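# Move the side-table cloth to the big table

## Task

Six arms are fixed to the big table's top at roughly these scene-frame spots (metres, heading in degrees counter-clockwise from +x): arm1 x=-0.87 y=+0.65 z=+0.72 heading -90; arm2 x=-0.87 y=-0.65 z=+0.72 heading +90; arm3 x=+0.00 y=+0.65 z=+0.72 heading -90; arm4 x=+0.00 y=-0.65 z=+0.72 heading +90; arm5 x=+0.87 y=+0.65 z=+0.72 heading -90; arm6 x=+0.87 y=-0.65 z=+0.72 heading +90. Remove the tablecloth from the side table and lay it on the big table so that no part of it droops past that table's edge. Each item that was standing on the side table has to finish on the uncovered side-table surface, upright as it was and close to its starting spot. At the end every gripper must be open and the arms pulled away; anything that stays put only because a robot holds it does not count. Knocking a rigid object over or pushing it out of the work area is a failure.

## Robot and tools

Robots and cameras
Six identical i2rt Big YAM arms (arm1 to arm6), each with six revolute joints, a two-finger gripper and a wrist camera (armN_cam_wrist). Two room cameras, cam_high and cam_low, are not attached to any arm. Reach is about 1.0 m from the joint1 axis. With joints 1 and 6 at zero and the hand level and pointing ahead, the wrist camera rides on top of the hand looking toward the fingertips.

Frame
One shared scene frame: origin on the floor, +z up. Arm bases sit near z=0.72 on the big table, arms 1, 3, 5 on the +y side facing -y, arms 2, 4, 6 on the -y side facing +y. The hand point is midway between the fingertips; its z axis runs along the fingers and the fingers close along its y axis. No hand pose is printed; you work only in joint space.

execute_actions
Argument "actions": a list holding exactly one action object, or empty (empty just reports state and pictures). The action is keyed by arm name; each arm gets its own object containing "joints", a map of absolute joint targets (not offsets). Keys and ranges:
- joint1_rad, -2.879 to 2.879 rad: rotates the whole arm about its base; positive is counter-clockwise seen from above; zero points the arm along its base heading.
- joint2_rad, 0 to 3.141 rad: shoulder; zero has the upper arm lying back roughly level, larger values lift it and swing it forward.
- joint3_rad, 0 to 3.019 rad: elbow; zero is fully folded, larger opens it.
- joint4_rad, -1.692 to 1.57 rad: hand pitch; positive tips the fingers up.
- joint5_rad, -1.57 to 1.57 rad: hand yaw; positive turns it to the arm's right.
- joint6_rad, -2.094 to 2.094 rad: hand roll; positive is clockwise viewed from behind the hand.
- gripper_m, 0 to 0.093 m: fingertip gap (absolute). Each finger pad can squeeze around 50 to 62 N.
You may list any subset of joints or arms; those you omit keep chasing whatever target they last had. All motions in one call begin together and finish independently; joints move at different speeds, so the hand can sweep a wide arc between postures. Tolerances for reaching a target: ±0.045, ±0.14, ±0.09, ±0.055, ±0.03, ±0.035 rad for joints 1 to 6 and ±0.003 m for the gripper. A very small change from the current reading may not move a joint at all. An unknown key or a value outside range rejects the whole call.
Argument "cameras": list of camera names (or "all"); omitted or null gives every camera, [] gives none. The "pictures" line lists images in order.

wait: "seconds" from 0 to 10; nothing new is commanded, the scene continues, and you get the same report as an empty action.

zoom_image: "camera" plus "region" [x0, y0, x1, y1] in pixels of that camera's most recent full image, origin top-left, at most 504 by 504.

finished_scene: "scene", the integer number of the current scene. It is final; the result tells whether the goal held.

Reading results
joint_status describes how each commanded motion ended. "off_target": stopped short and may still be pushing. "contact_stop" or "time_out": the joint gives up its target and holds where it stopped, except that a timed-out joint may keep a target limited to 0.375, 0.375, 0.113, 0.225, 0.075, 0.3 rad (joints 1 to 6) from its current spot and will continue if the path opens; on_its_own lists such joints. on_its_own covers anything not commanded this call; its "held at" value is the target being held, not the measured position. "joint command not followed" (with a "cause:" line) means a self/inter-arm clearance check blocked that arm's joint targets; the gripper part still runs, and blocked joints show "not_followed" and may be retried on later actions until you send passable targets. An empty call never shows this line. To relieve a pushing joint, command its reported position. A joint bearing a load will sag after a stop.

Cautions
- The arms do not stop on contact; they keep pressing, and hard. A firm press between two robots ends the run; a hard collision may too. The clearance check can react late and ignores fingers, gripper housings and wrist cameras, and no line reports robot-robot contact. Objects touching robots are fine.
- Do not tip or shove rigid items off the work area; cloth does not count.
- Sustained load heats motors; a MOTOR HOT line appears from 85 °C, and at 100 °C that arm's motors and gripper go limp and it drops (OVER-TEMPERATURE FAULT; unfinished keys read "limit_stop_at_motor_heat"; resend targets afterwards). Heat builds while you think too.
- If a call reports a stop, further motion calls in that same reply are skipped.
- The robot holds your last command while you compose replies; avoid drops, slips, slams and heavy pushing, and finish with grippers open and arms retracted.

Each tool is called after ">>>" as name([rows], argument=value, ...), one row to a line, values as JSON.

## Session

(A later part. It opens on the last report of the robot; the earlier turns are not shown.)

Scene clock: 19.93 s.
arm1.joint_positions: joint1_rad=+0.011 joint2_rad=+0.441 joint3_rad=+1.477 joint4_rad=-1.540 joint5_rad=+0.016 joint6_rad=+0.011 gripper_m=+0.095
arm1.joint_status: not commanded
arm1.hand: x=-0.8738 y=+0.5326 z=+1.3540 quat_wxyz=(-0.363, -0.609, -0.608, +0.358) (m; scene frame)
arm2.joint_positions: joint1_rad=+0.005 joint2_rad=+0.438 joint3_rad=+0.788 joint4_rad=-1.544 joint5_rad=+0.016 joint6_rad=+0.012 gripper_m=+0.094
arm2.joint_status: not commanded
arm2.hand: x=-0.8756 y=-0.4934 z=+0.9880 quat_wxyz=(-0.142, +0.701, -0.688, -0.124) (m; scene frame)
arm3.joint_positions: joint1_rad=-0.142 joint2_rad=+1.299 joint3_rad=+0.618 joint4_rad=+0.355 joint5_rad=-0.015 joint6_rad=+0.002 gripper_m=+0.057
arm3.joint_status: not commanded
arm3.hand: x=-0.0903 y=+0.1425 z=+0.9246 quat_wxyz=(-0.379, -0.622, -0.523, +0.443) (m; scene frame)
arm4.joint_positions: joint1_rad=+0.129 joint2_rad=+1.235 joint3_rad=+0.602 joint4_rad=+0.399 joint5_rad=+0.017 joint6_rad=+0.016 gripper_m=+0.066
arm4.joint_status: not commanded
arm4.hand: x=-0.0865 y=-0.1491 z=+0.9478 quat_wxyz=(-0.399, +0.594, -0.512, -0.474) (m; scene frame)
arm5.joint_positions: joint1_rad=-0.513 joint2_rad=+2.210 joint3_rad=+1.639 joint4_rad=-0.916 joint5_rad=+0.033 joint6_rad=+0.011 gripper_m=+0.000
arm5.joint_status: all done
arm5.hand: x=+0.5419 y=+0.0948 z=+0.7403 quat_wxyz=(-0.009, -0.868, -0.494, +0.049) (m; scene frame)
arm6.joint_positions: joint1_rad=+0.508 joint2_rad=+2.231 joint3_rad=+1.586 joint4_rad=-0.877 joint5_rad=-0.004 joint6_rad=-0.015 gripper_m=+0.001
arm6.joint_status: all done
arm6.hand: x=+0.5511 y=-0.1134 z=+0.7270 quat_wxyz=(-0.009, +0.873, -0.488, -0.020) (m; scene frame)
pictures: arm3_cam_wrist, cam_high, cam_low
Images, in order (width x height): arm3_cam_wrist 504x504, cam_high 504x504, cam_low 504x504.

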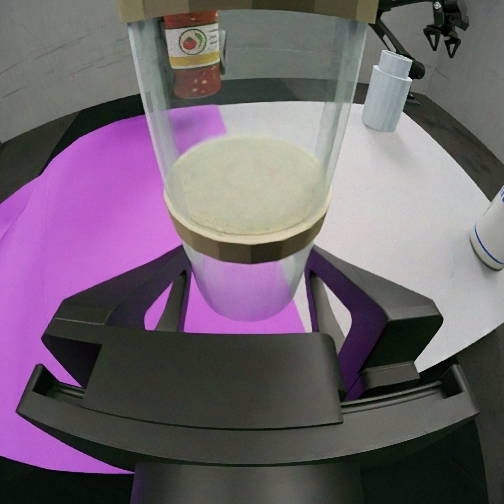

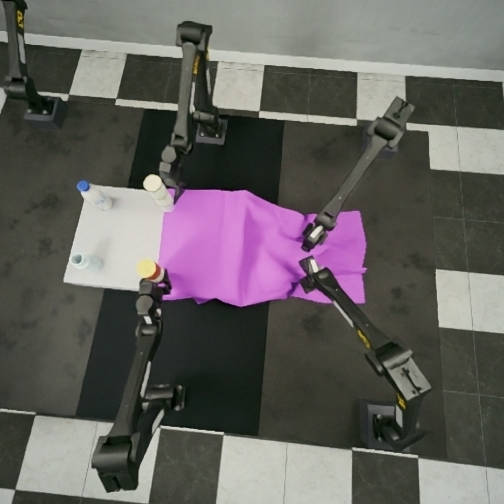

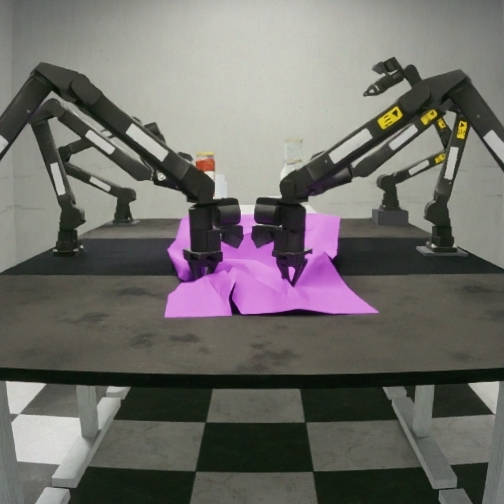

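Dragging works. Retract arm5, then drag on with arm6.

>>> execute_actions([
  {"arm5":{"joints":{"joint2_rad":1.0,"joint3_rad":1.3,"joint4_rad":-1.4}}},
], cameras=[])

>>> execute_actions([
  {"arm6":{"joints":{"joint1_rad":0.0}}},
], cameras=["cam_high","cam_low"])

Scene clock: 21.93 s.
arm1.joint_positions: joint1_rad=+0.011 joint2_rad=+0.441 joint3_rad=+1.477 joint4_rad=-1.540 joint5_rad=+0.016 joint6_rad=+0.011 gripper_m=+0.095
arm1.joint_status: not commanded
arm1.hand: x=-0.8738 y=+0.5326 z=+1.3540 quat_wxyz=(-0.363, -0.609, -0.608, +0.358) (m; scene frame)
arm2.joint_positions: joint1_rad=+0.005 joint2_rad=+0.438 joint3_rad=+0.788 joint4_rad=-1.544 joint5_rad=+0.016 joint6_rad=+0.012 gripper_m=+0.094
arm2.joint_status: not commanded
arm2.hand: x=-0.8756 y=-0.4934 z=+0.9880 quat_wxyz=(-0.142, +0.701, -0.688, -0.124) (m; scene frame)
arm3.joint_positions: joint1_rad=-0.142 joint2_rad=+1.299 joint3_rad=+0.618 joint4_rad=+0.355 joint5_rad=-0.015 joint6_rad=+0.002 gripper_m=+0.057
arm3.joint_status: not commanded
arm3.hand: x=-0.0903 y=+0.1425 z=+0.9246 quat_wxyz=(-0.379, -0.622, -0.523, +0.443) (m; scene frame)
arm4.joint_positions: joint1_rad=+0.129 joint2_rad=+1.235 joint3_rad=+0.602 joint4_rad=+0.399 joint5_rad=+0.017 joint6_rad=+0.016 gripper_m=+0.066
arm4.joint_status: not commanded
arm4.hand: x=-0.0865 y=-0.1491 z=+0.9478 quat_wxyz=(-0.399, +0.594, -0.512, -0.474) (m; scene frame)
arm5.joint_positions: joint1_rad=-0.513 joint2_rad=+0.997 joint3_rad=+1.298 joint4_rad=-1.393 joint5_rad=+0.018 joint6_rad=+0.011 gripper_m=+0.000
arm5.joint_status: all done
arm5.hand: x=+0.6933 y=+0.3503 z=+1.1751 quat_wxyz=(-0.113, -0.844, -0.479, +0.213) (m; scene frame)
arm6.joint_positions: joint1_rad=+0.508 joint2_rad=+2.231 joint3_rad=+1.586 joint4_rad=-0.877 joint5_rad=-0.004 joint6_rad=-0.015 gripper_m=+0.001
arm6.joint_status: not commanded
arm6.hand: x=+0.5511 y=-0.1134 z=+0.7270 quat_wxyz=(-0.009, +0.873, -0.488, -0.020) (m; scene frame)
pictures: none
No camera images: the call's "cameras" was empty. Leave "cameras" out to get every camera's image.

Scene clock: 23.23 s.
arm1.joint_positions: joint1_rad=+0.011 joint2_rad=+0.441 joint3_rad=+1.477 joint4_rad=-1.540 joint5_rad=+0.016 joint6_rad=+0.011 gripper_m=+0.095
arm1.joint_status: not commanded
arm1.hand: x=-0.8738 y=+0.5326 z=+1.3540 quat_wxyz=(-0.363, -0.609, -0.608, +0.358) (m; scene frame)
arm2.joint_positions: joint1_rad=+0.005 joint2_rad=+0.438 joint3_rad=+0.788 joint4_rad=-1.544 joint5_rad=+0.016 joint6_rad=+0.012 gripper_m=+0.094
arm2.joint_status: not commanded
arm2.hand: x=-0.8756 y=-0.4934 z=+0.9880 quat_wxyz=(-0.142, +0.701, -0.688, -0.124) (m; scene frame)
arm3.joint_positions: joint1_rad=-0.142 joint2_rad=+1.299 joint3_rad=+0.618 joint4_rad=+0.355 joint5_rad=-0.015 joint6_rad=+0.002 gripper_m=+0.057
arm3.joint_status: not commanded
arm3.hand: x=-0.0903 y=+0.1425 z=+0.9246 quat_wxyz=(-0.379, -0.622, -0.523, +0.443) (m; scene frame)
arm4.joint_positions: joint1_rad=+0.129 joint2_rad=+1.235 joint3_rad=+0.602 joint4_rad=+0.399 joint5_rad=+0.017 joint6_rad=+0.016 gripper_m=+0.066
arm4.joint_status: not commanded
arm4.hand: x=-0.0865 y=-0.1491 z=+0.9478 quat_wxyz=(-0.399, +0.594, -0.512, -0.474) (m; scene frame)
arm5.joint_positions: joint1_rad=-0.513 joint2_rad=+0.997 joint3_rad=+1.298 joint4_rad=-1.393 joint5_rad=+0.018 joint6_rad=+0.011 gripper_m=+0.000
arm5.joint_status: not commanded
arm5.hand: x=+0.6933 y=+0.3503 z=+1.1751 quat_wxyz=(-0.113, -0.844, -0.479, +0.213) (m; scene frame)
arm6.joint_positions: joint1_rad=-0.027 joint2_rad=+2.232 joint3_rad=+1.588 joint4_rad=-0.877 joint5_rad=+0.023 joint6_rad=-0.020 gripper_m=+0.001
arm6.joint_status: all done
arm6.hand: x=+0.8743 y=-0.0246 z=+0.7276 quat_wxyz=(-0.025, +0.714, -0.700, -0.007) (m; scene frame)
pictures: cam_high, cam_low
Images, in order (width x height): cam_high 504x504, cam_low 504x504.

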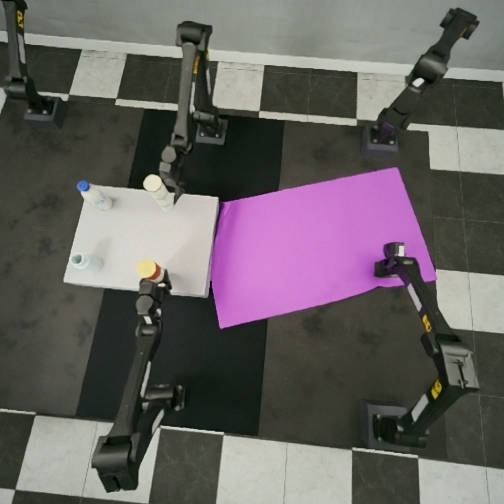

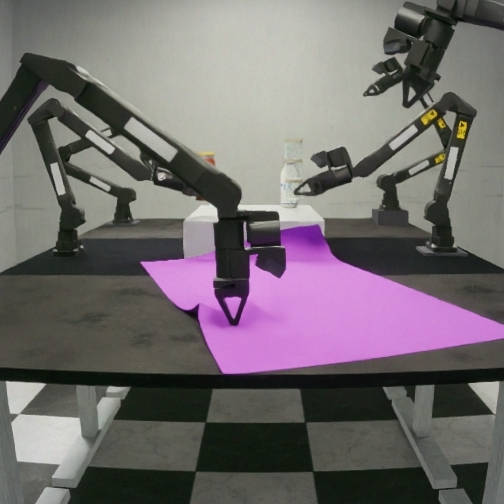

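>>> execute_actions([
  {"arm3":{"joints":{"joint2_rad":1.42,"joint4_rad":0.48}},"arm4":{"joints":{"joint2_rad":1.36,"joint4_rad":0.53}},"arm5":{"joints":{"joint1_rad":-0.9,"joint2_rad":2.0,"joint3_rad":1.62,"joint4_rad":-0.92}}},
], cameras=[])

>>> execute_actions([
  {"arm3":{"joints":{"joint2_rad":1.5,"joint4_rad":0.555}},"arm4":{"joints":{"joint2_rad":1.45,"joint4_rad":0.62}},"arm5":{"joints":{"joint2_rad":2.32}}},
], cameras=[])

>>> execute_actions([
  {"arm5":{"joints":{"joint1_rad":-0.65}}},
], cameras=["cam_high","cam_low","arm3_cam_wrist","arm4_cam_wrist"])

Scene clock: 25.57 s.
arm1.joint_positions: joint1_rad=+0.011 joint2_rad=+0.441 joint3_rad=+1.477 joint4_rad=-1.540 joint5_rad=+0.016 joint6_rad=+0.011 gripper_m=+0.095
arm1.joint_status: not commanded
arm1.hand: x=-0.8738 y=+0.5326 z=+1.3540 quat_wxyz=(-0.363, -0.609, -0.608, +0.358) (m; scene frame)
arm2.joint_positions: joint1_rad=+0.005 joint2_rad=+0.438 joint3_rad=+0.788 joint4_rad=-1.544 joint5_rad=+0.016 joint6_rad=+0.012 gripper_m=+0.094
arm2.joint_status: not commanded
arm2.hand: x=-0.8756 y=-0.4934 z=+0.9880 quat_wxyz=(-0.142, +0.701, -0.688, -0.124) (m; scene frame)
arm3.joint_positions: joint1_rad=-0.142 joint2_rad=+1.447 joint3_rad=+0.618 joint4_rad=+0.450 joint5_rad=-0.015 joint6_rad=+0.002 gripper_m=+0.057
arm3.joint_status: all done
arm3.hand: x=-0.0927 y=+0.1291 z=+0.8724 quat_wxyz=(-0.365, -0.633, -0.533, +0.427) (m; scene frame)
arm4.joint_positions: joint1_rad=+0.129 joint2_rad=+1.382 joint3_rad=+0.602 joint4_rad=+0.484 joint5_rad=+0.017 joint6_rad=+0.016 gripper_m=+0.066
arm4.joint_status: all done
arm4.hand: x=-0.0893 y=-0.1334 z=+0.8950 quat_wxyz=(-0.383, +0.609, -0.524, -0.455) (m; scene frame)
arm5.joint_positions: joint1_rad=-0.909 joint2_rad=+2.002 joint3_rad=+1.597 joint4_rad=-0.927 joint5_rad=+0.015 joint6_rad=+0.011 gripper_m=+0.000
arm5.joint_status: all done
arm5.hand: x=+0.3507 y=+0.2581 z=+0.8545 quat_wxyz=(-0.034, -0.942, -0.311, +0.119) (m; scene frame)
arm6.joint_positions: joint1_rad=-0.027 joint2_rad=+2.232 joint3_rad=+1.588 joint4_rad=-0.877 joint5_rad=+0.023 joint6_rad=-0.020 gripper_m=+0.001
arm6.joint_status: not commanded
arm6.hand: x=+0.8743 y=-0.0246 z=+0.7276 quat_wxyz=(-0.025, +0.714, -0.700, -0.007) (m; scene frame)
pictures: none
No camera images: the call's "cameras" was empty. Leave "cameras" out to get every camera's image.

Scene clock: 26.77 s.
arm1.joint_positions: joint1_rad=+0.011 joint2_rad=+0.441 joint3_rad=+1.477 joint4_rad=-1.540 joint5_rad=+0.016 joint6_rad=+0.011 gripper_m=+0.095
arm1.joint_status: not commanded
arm1.hand: x=-0.8738 y=+0.5326 z=+1.3540 quat_wxyz=(-0.363, -0.609, -0.608, +0.358) (m; scene frame)
arm2.joint_positions: joint1_rad=+0.005 joint2_rad=+0.438 joint3_rad=+0.788 joint4_rad=-1.544 joint5_rad=+0.016 joint6_rad=+0.012 gripper_m=+0.094
arm2.joint_status: not commanded
arm2.hand: x=-0.8756 y=-0.4934 z=+0.9880 quat_wxyz=(-0.142, +0.701, -0.688, -0.124) (m; scene frame)
arm3.joint_positions: joint1_rad=-0.142 joint2_rad=+1.493 joint3_rad=+0.618 joint4_rad=+0.538 joint5_rad=-0.015 joint6_rad=+0.002 gripper_m=+0.057
arm3.joint_status: all done
arm3.hand: x=-0.0942 y=+0.1211 z=+0.8687 quat_wxyz=(-0.376, -0.624, -0.525, +0.440) (m; scene frame)
arm4.joint_positions: joint1_rad=+0.129 joint2_rad=+1.437 joint3_rad=+0.602 joint4_rad=+0.592 joint5_rad=+0.017 joint6_rad=+0.016 gripper_m=+0.066
arm4.joint_status: all done
arm4.hand: x=-0.0910 y=-0.1241 z=+0.8927 quat_wxyz=(-0.397, +0.597, -0.514, -0.472) (m; scene frame)
arm5.joint_positions: joint1_rad=-0.909 joint2_rad=+2.219 joint3_rad=+1.658 joint4_rad=-0.912 joint5_rad=+0.014 joint6_rad=+0.011 gripper_m=+0.000
arm5.joint_status: all done
arm5.hand: x=+0.3493 y=+0.2566 z=+0.7412 quat_wxyz=(-0.012, -0.948, -0.314, +0.052) (m; scene frame)
arm6.joint_positions: joint1_rad=-0.027 joint2_rad=+2.232 joint3_rad=+1.588 joint4_rad=-0.877 joint5_rad=+0.023 joint6_rad=-0.020 gripper_m=+0.001
arm6.joint_status: not commanded
arm6.hand: x=+0.8743 y=-0.0246 z=+0.7276 quat_wxyz=(-0.025, +0.714, -0.700, -0.007) (m; scene frame)
pictures: none
No camera images: the call's "cameras" was empty. Leave "cameras" out to get every camera's image.

Scene clock: 27.90 s.
arm1.joint_positions: joint1_rad=+0.011 joint2_rad=+0.441 joint3_rad=+1.477 joint4_rad=-1.540 joint5_rad=+0.016 joint6_rad=+0.011 gripper_m=+0.095
arm1.joint_status: not commanded
arm1.hand: x=-0.8738 y=+0.5326 z=+1.3540 quat_wxyz=(-0.363, -0.609, -0.608, +0.358) (m; scene frame)
arm2.joint_positions: joint1_rad=+0.005 joint2_rad=+0.438 joint3_rad=+0.788 joint4_rad=-1.544 joint5_rad=+0.016 joint6_rad=+0.012 gripper_m=+0.094
arm2.joint_status: not commanded
arm2.hand: x=-0.8756 y=-0.4934 z=+0.9880 quat_wxyz=(-0.142, +0.701, -0.688, -0.124) (m; scene frame)
arm3.joint_positions: joint1_rad=-0.142 joint2_rad=+1.493 joint3_rad=+0.618 joint4_rad=+0.538 joint5_rad=-0.015 joint6_rad=+0.002 gripper_m=+0.057
arm3.joint_status: not commanded
arm3.hand: x=-0.0942 y=+0.1211 z=+0.8687 quat_wxyz=(-0.376, -0.624, -0.525, +0.440) (m; scene frame)
arm4.joint_positions: joint1_rad=+0.129 joint2_rad=+1.437 joint3_rad=+0.602 joint4_rad=+0.592 joint5_rad=+0.017 joint6_rad=+0.016 gripper_m=+0.066
arm4.joint_status: not commanded
arm4.hand: x=-0.0910 y=-0.1241 z=+0.8927 quat_wxyz=(-0.397, +0.597, -0.514, -0.472) (m; scene frame)
arm5.joint_positions: joint1_rad=-0.658 joint2_rad=+2.219 joint3_rad=+1.658 joint4_rad=-0.912 joint5_rad=+0.029 joint6_rad=+0.011 gripper_m=+0.000
arm5.joint_status: all done
arm5.hand: x=+0.4613 y=+0.1412 z=+0.7414 quat_wxyz=(-0.011, -0.901, -0.430, +0.054) (m; scene frame)
arm6.joint_positions: joint1_rad=-0.027 joint2_rad=+2.232 joint3_rad=+1.588 joint4_rad=-0.877 joint5_rad=+0.023 joint6_rad=-0.020 gripper_m=+0.001
arm6.joint_status: not commanded
arm6.hand: x=+0.8743 y=-0.0246 z=+0.7276 quat_wxyz=(-0.025, +0.714, -0.700, -0.007) (m; scene frame)
pictures: arm3_cam_wrist, arm4_cam_wrist, cam_high, cam_low
Images, in order (width x height): arm3_cam_wrist 504x504, arm4_cam_wrist 504x504, cam_high 504x504, cam_low 504x504.

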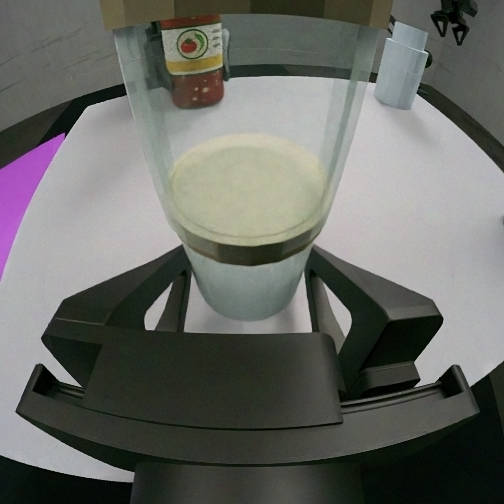

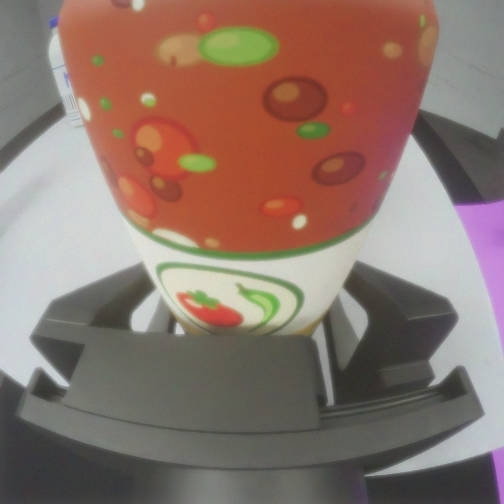

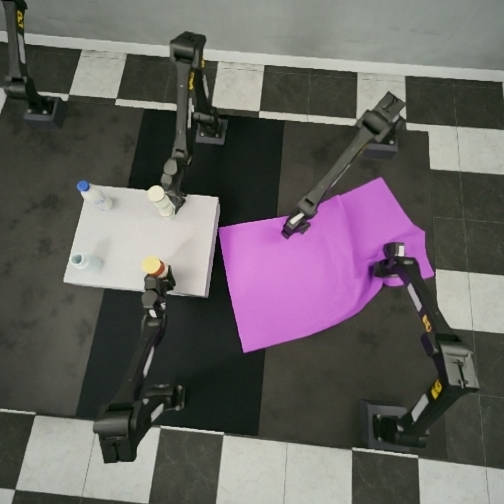

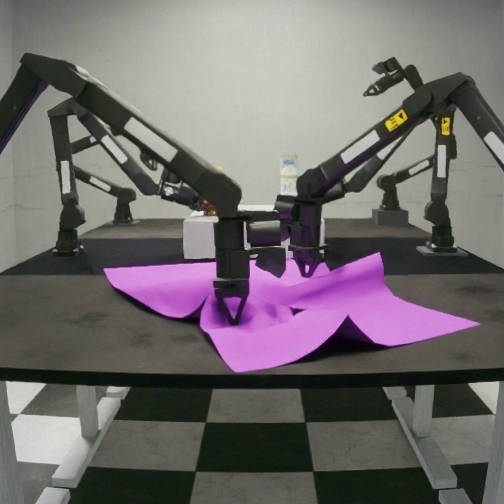

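Pull the far corner back a little, and release.

>>> execute_actions([
  {"arm3":{"joints":{"gripper_m":0.093}},"arm4":{"joints":{"gripper_m":0.093}},"arm6":{"joints":{"joint1_rad":0.13}}},
], cameras=[])

>>> execute_actions([
  {"arm3":{"joints":{"joint2_rad":1.22,"joint3_rad":0.4}},"arm4":{"joints":{"joint2_rad":1.2,"joint3_rad":0.4}},"arm5":{"joints":{"joint2_rad":1.0,"joint3_rad":1.3}}},
], cameras=[])

>>> execute_actions([
  {"arm3":{"joints":{"joint2_rad":0.8,"joint3_rad":0.2,"joint4_rad":0.3}},"arm4":{"joints":{"joint2_rad":0.8,"joint3_rad":0.2,"joint4_rad":0.3}},"arm6":{"joints":{"joint2_rad":1.0,"joint3_rad":1.3}}},
], cameras=["cam_high","cam_low"])

Scene clock: 29.53 s.
arm1.joint_positions: joint1_rad=+0.011 joint2_rad=+0.441 joint3_rad=+1.477 joint4_rad=-1.540 joint5_rad=+0.016 joint6_rad=+0.011 gripper_m=+0.095
arm1.joint_status: not commanded
arm1.hand: x=-0.8738 y=+0.5326 z=+1.3540 quat_wxyz=(-0.363, -0.609, -0.608, +0.358) (m; scene frame)
arm2.joint_positions: joint1_rad=+0.005 joint2_rad=+0.438 joint3_rad=+0.788 joint4_rad=-1.544 joint5_rad=+0.016 joint6_rad=+0.012 gripper_m=+0.094
arm2.joint_status: not commanded
arm2.hand: x=-0.8756 y=-0.4934 z=+0.9880 quat_wxyz=(-0.142, +0.701, -0.688, -0.124) (m; scene frame)
arm3.joint_positions: joint1_rad=-0.142 joint2_rad=+1.494 joint3_rad=+0.618 joint4_rad=+0.538 joint5_rad=-0.015 joint6_rad=+0.002 gripper_m=+0.093
arm3.joint_status: all done
arm3.hand: x=-0.0942 y=+0.1211 z=+0.8683 quat_wxyz=(-0.375, -0.624, -0.526, +0.439) (m; scene frame)
arm4.joint_positions: joint1_rad=+0.129 joint2_rad=+1.438 joint3_rad=+0.602 joint4_rad=+0.597 joint5_rad=+0.017 joint6_rad=+0.016 gripper_m=+0.093
arm4.joint_status: all done
arm4.hand: x=-0.0910 y=-0.1238 z=+0.8937 quat_wxyz=(-0.398, +0.596, -0.513, -0.473) (m; scene frame)
arm5.joint_positions: joint1_rad=-0.658 joint2_rad=+2.219 joint3_rad=+1.658 joint4_rad=-0.912 joint5_rad=+0.029 joint6_rad=+0.011 gripper_m=+0.000
arm5.joint_status: not commanded
arm5.hand: x=+0.4613 y=+0.1412 z=+0.7414 quat_wxyz=(-0.011, -0.901, -0.430, +0.054) (m; scene frame)
arm6.joint_positions: joint1_rad=+0.112 joint2_rad=+2.232 joint3_rad=+1.588 joint4_rad=-0.877 joint5_rad=+0.031 joint6_rad=-0.019 gripper_m=+0.001
arm6.joint_status: all done
arm6.hand: x=+0.7891 y=-0.0299 z=+0.7275 quat_wxyz=(-0.027, +0.760, -0.649, -0.007) (m; scene frame)
pictures: none
No camera images: the call's "cameras" was empty. Leave "cameras" out to get every camera's image.

Scene clock: 31.17 s.
arm1.joint_positions: joint1_rad=+0.011 joint2_rad=+0.441 joint3_rad=+1.477 joint4_rad=-1.540 joint5_rad=+0.016 joint6_rad=+0.011 gripper_m=+0.095
arm1.joint_status: not commanded
arm1.hand: x=-0.8738 y=+0.5326 z=+1.3540 quat_wxyz=(-0.363, -0.609, -0.608, +0.358) (m; scene frame)
arm2.joint_positions: joint1_rad=+0.005 joint2_rad=+0.438 joint3_rad=+0.788 joint4_rad=-1.544 joint5_rad=+0.016 joint6_rad=+0.012 gripper_m=+0.094
arm2.joint_status: not commanded
arm2.hand: x=-0.8756 y=-0.4934 z=+0.9880 quat_wxyz=(-0.142, +0.701, -0.688, -0.124) (m; scene frame)
arm3.joint_positions: joint1_rad=-0.142 joint2_rad=+1.220 joint3_rad=+0.404 joint4_rad=+0.539 joint5_rad=-0.015 joint6_rad=+0.002 gripper_m=+0.093
arm3.joint_status: all done
arm3.hand: x=-0.0793 y=+0.2031 z=+0.8942 quat_wxyz=(-0.391, -0.610, -0.514, +0.458) (m; scene frame)
arm4.joint_positions: joint1_rad=+0.129 joint2_rad=+1.203 joint3_rad=+0.401 joint4_rad=+0.598 joint5_rad=+0.017 joint6_rad=+0.016 gripper_m=+0.093
arm4.joint_status: all done
arm4.hand: x=-0.0771 y=-0.2011 z=+0.9046 quat_wxyz=(-0.406, +0.587, -0.506, -0.484) (m; scene frame)
arm5.joint_positions: joint1_rad=-0.658 joint2_rad=+0.992 joint3_rad=+1.299 joint4_rad=-0.920 joint5_rad=+0.018 joint6_rad=+0.011 gripper_m=+0.000
arm5.joint_status: all done
arm5.hand: x=+0.5991 y=+0.3126 z=+1.2546 quat_wxyz=(-0.198, -0.801, -0.378, +0.421) (m; scene frame)
arm6.joint_positions: joint1_rad=+0.112 joint2_rad=+2.232 joint3_rad=+1.588 joint4_rad=-0.877 joint5_rad=+0.031 joint6_rad=-0.019 gripper_m=+0.001
arm6.joint_status: not commanded
arm6.hand: x=+0.7891 y=-0.0299 z=+0.7275 quat_wxyz=(-0.027, +0.760, -0.649, -0.007) (m; scene frame)
pictures: none
No camera images: the call's "cameras" was empty. Leave "cameras" out to get every camera's image.

Scene clock: 32.87 s.
arm1.joint_positions: joint1_rad=+0.011 joint2_rad=+0.441 joint3_rad=+1.477 joint4_rad=-1.540 joint5_rad=+0.016 joint6_rad=+0.011 gripper_m=+0.095
arm1.joint_status: not commanded
arm1.hand: x=-0.8738 y=+0.5326 z=+1.3540 quat_wxyz=(-0.363, -0.609, -0.608, +0.358) (m; scene frame)
arm2.joint_positions: joint1_rad=+0.005 joint2_rad=+0.438 joint3_rad=+0.788 joint4_rad=-1.544 joint5_rad=+0.016 joint6_rad=+0.012 gripper_m=+0.094
arm2.joint_status: not commanded
arm2.hand: x=-0.8756 y=-0.4934 z=+0.9880 quat_wxyz=(-0.142, +0.701, -0.688, -0.124) (m; scene frame)
arm3.joint_positions: joint1_rad=-0.142 joint2_rad=+0.797 joint3_rad=+0.195 joint4_rad=+0.306 joint5_rad=-0.015 joint6_rad=+0.002 gripper_m=+0.093
arm3.joint_status: all done
arm3.hand: x=-0.0617 y=+0.2996 z=+0.8908 quat_wxyz=(-0.386, -0.615, -0.518, +0.452) (m; scene frame)
arm4.joint_positions: joint1_rad=+0.129 joint2_rad=+0.802 joint3_rad=+0.193 joint4_rad=+0.311 joint5_rad=+0.017 joint6_rad=+0.016 gripper_m=+0.093
arm4.joint_status: all done
arm4.hand: x=-0.0595 y=-0.2993 z=+0.8794 quat_wxyz=(-0.383, +0.610, -0.525, -0.454) (m; scene frame)
arm5.joint_positions: joint1_rad=-0.658 joint2_rad=+0.992 joint3_rad=+1.299 joint4_rad=-0.920 joint5_rad=+0.018 joint6_rad=+0.011 gripper_m=+0.000
arm5.joint_status: not commanded
arm5.hand: x=+0.5991 y=+0.3126 z=+1.2546 quat_wxyz=(-0.198, -0.801, -0.378, +0.421) (m; scene frame)
arm6.joint_positions: joint1_rad=+0.121 joint2_rad=+0.997 joint3_rad=+1.296 joint4_rad=-0.880 joint5_rad=+0.013 joint6_rad=-0.019 gripper_m=+0.001
arm6.joint_status: all done
arm6.hand: x=+0.8063 y=-0.2091 z=+1.2786 quat_wxyz=(-0.317, +0.671, -0.571, -0.352) (m; scene frame)
pictures: cam_high, cam_low
Images, in order (width x height): cam_high 504x504, cam_low 504x504.

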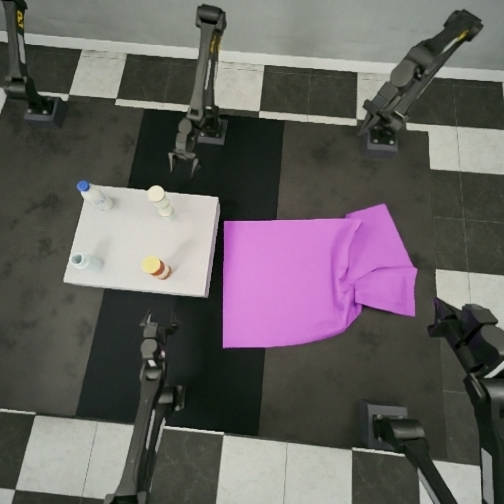

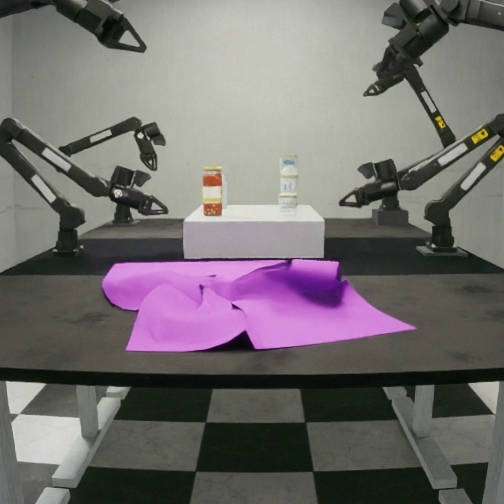

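>>> finished_scene(scene=1)

The scene is finished: the task was done.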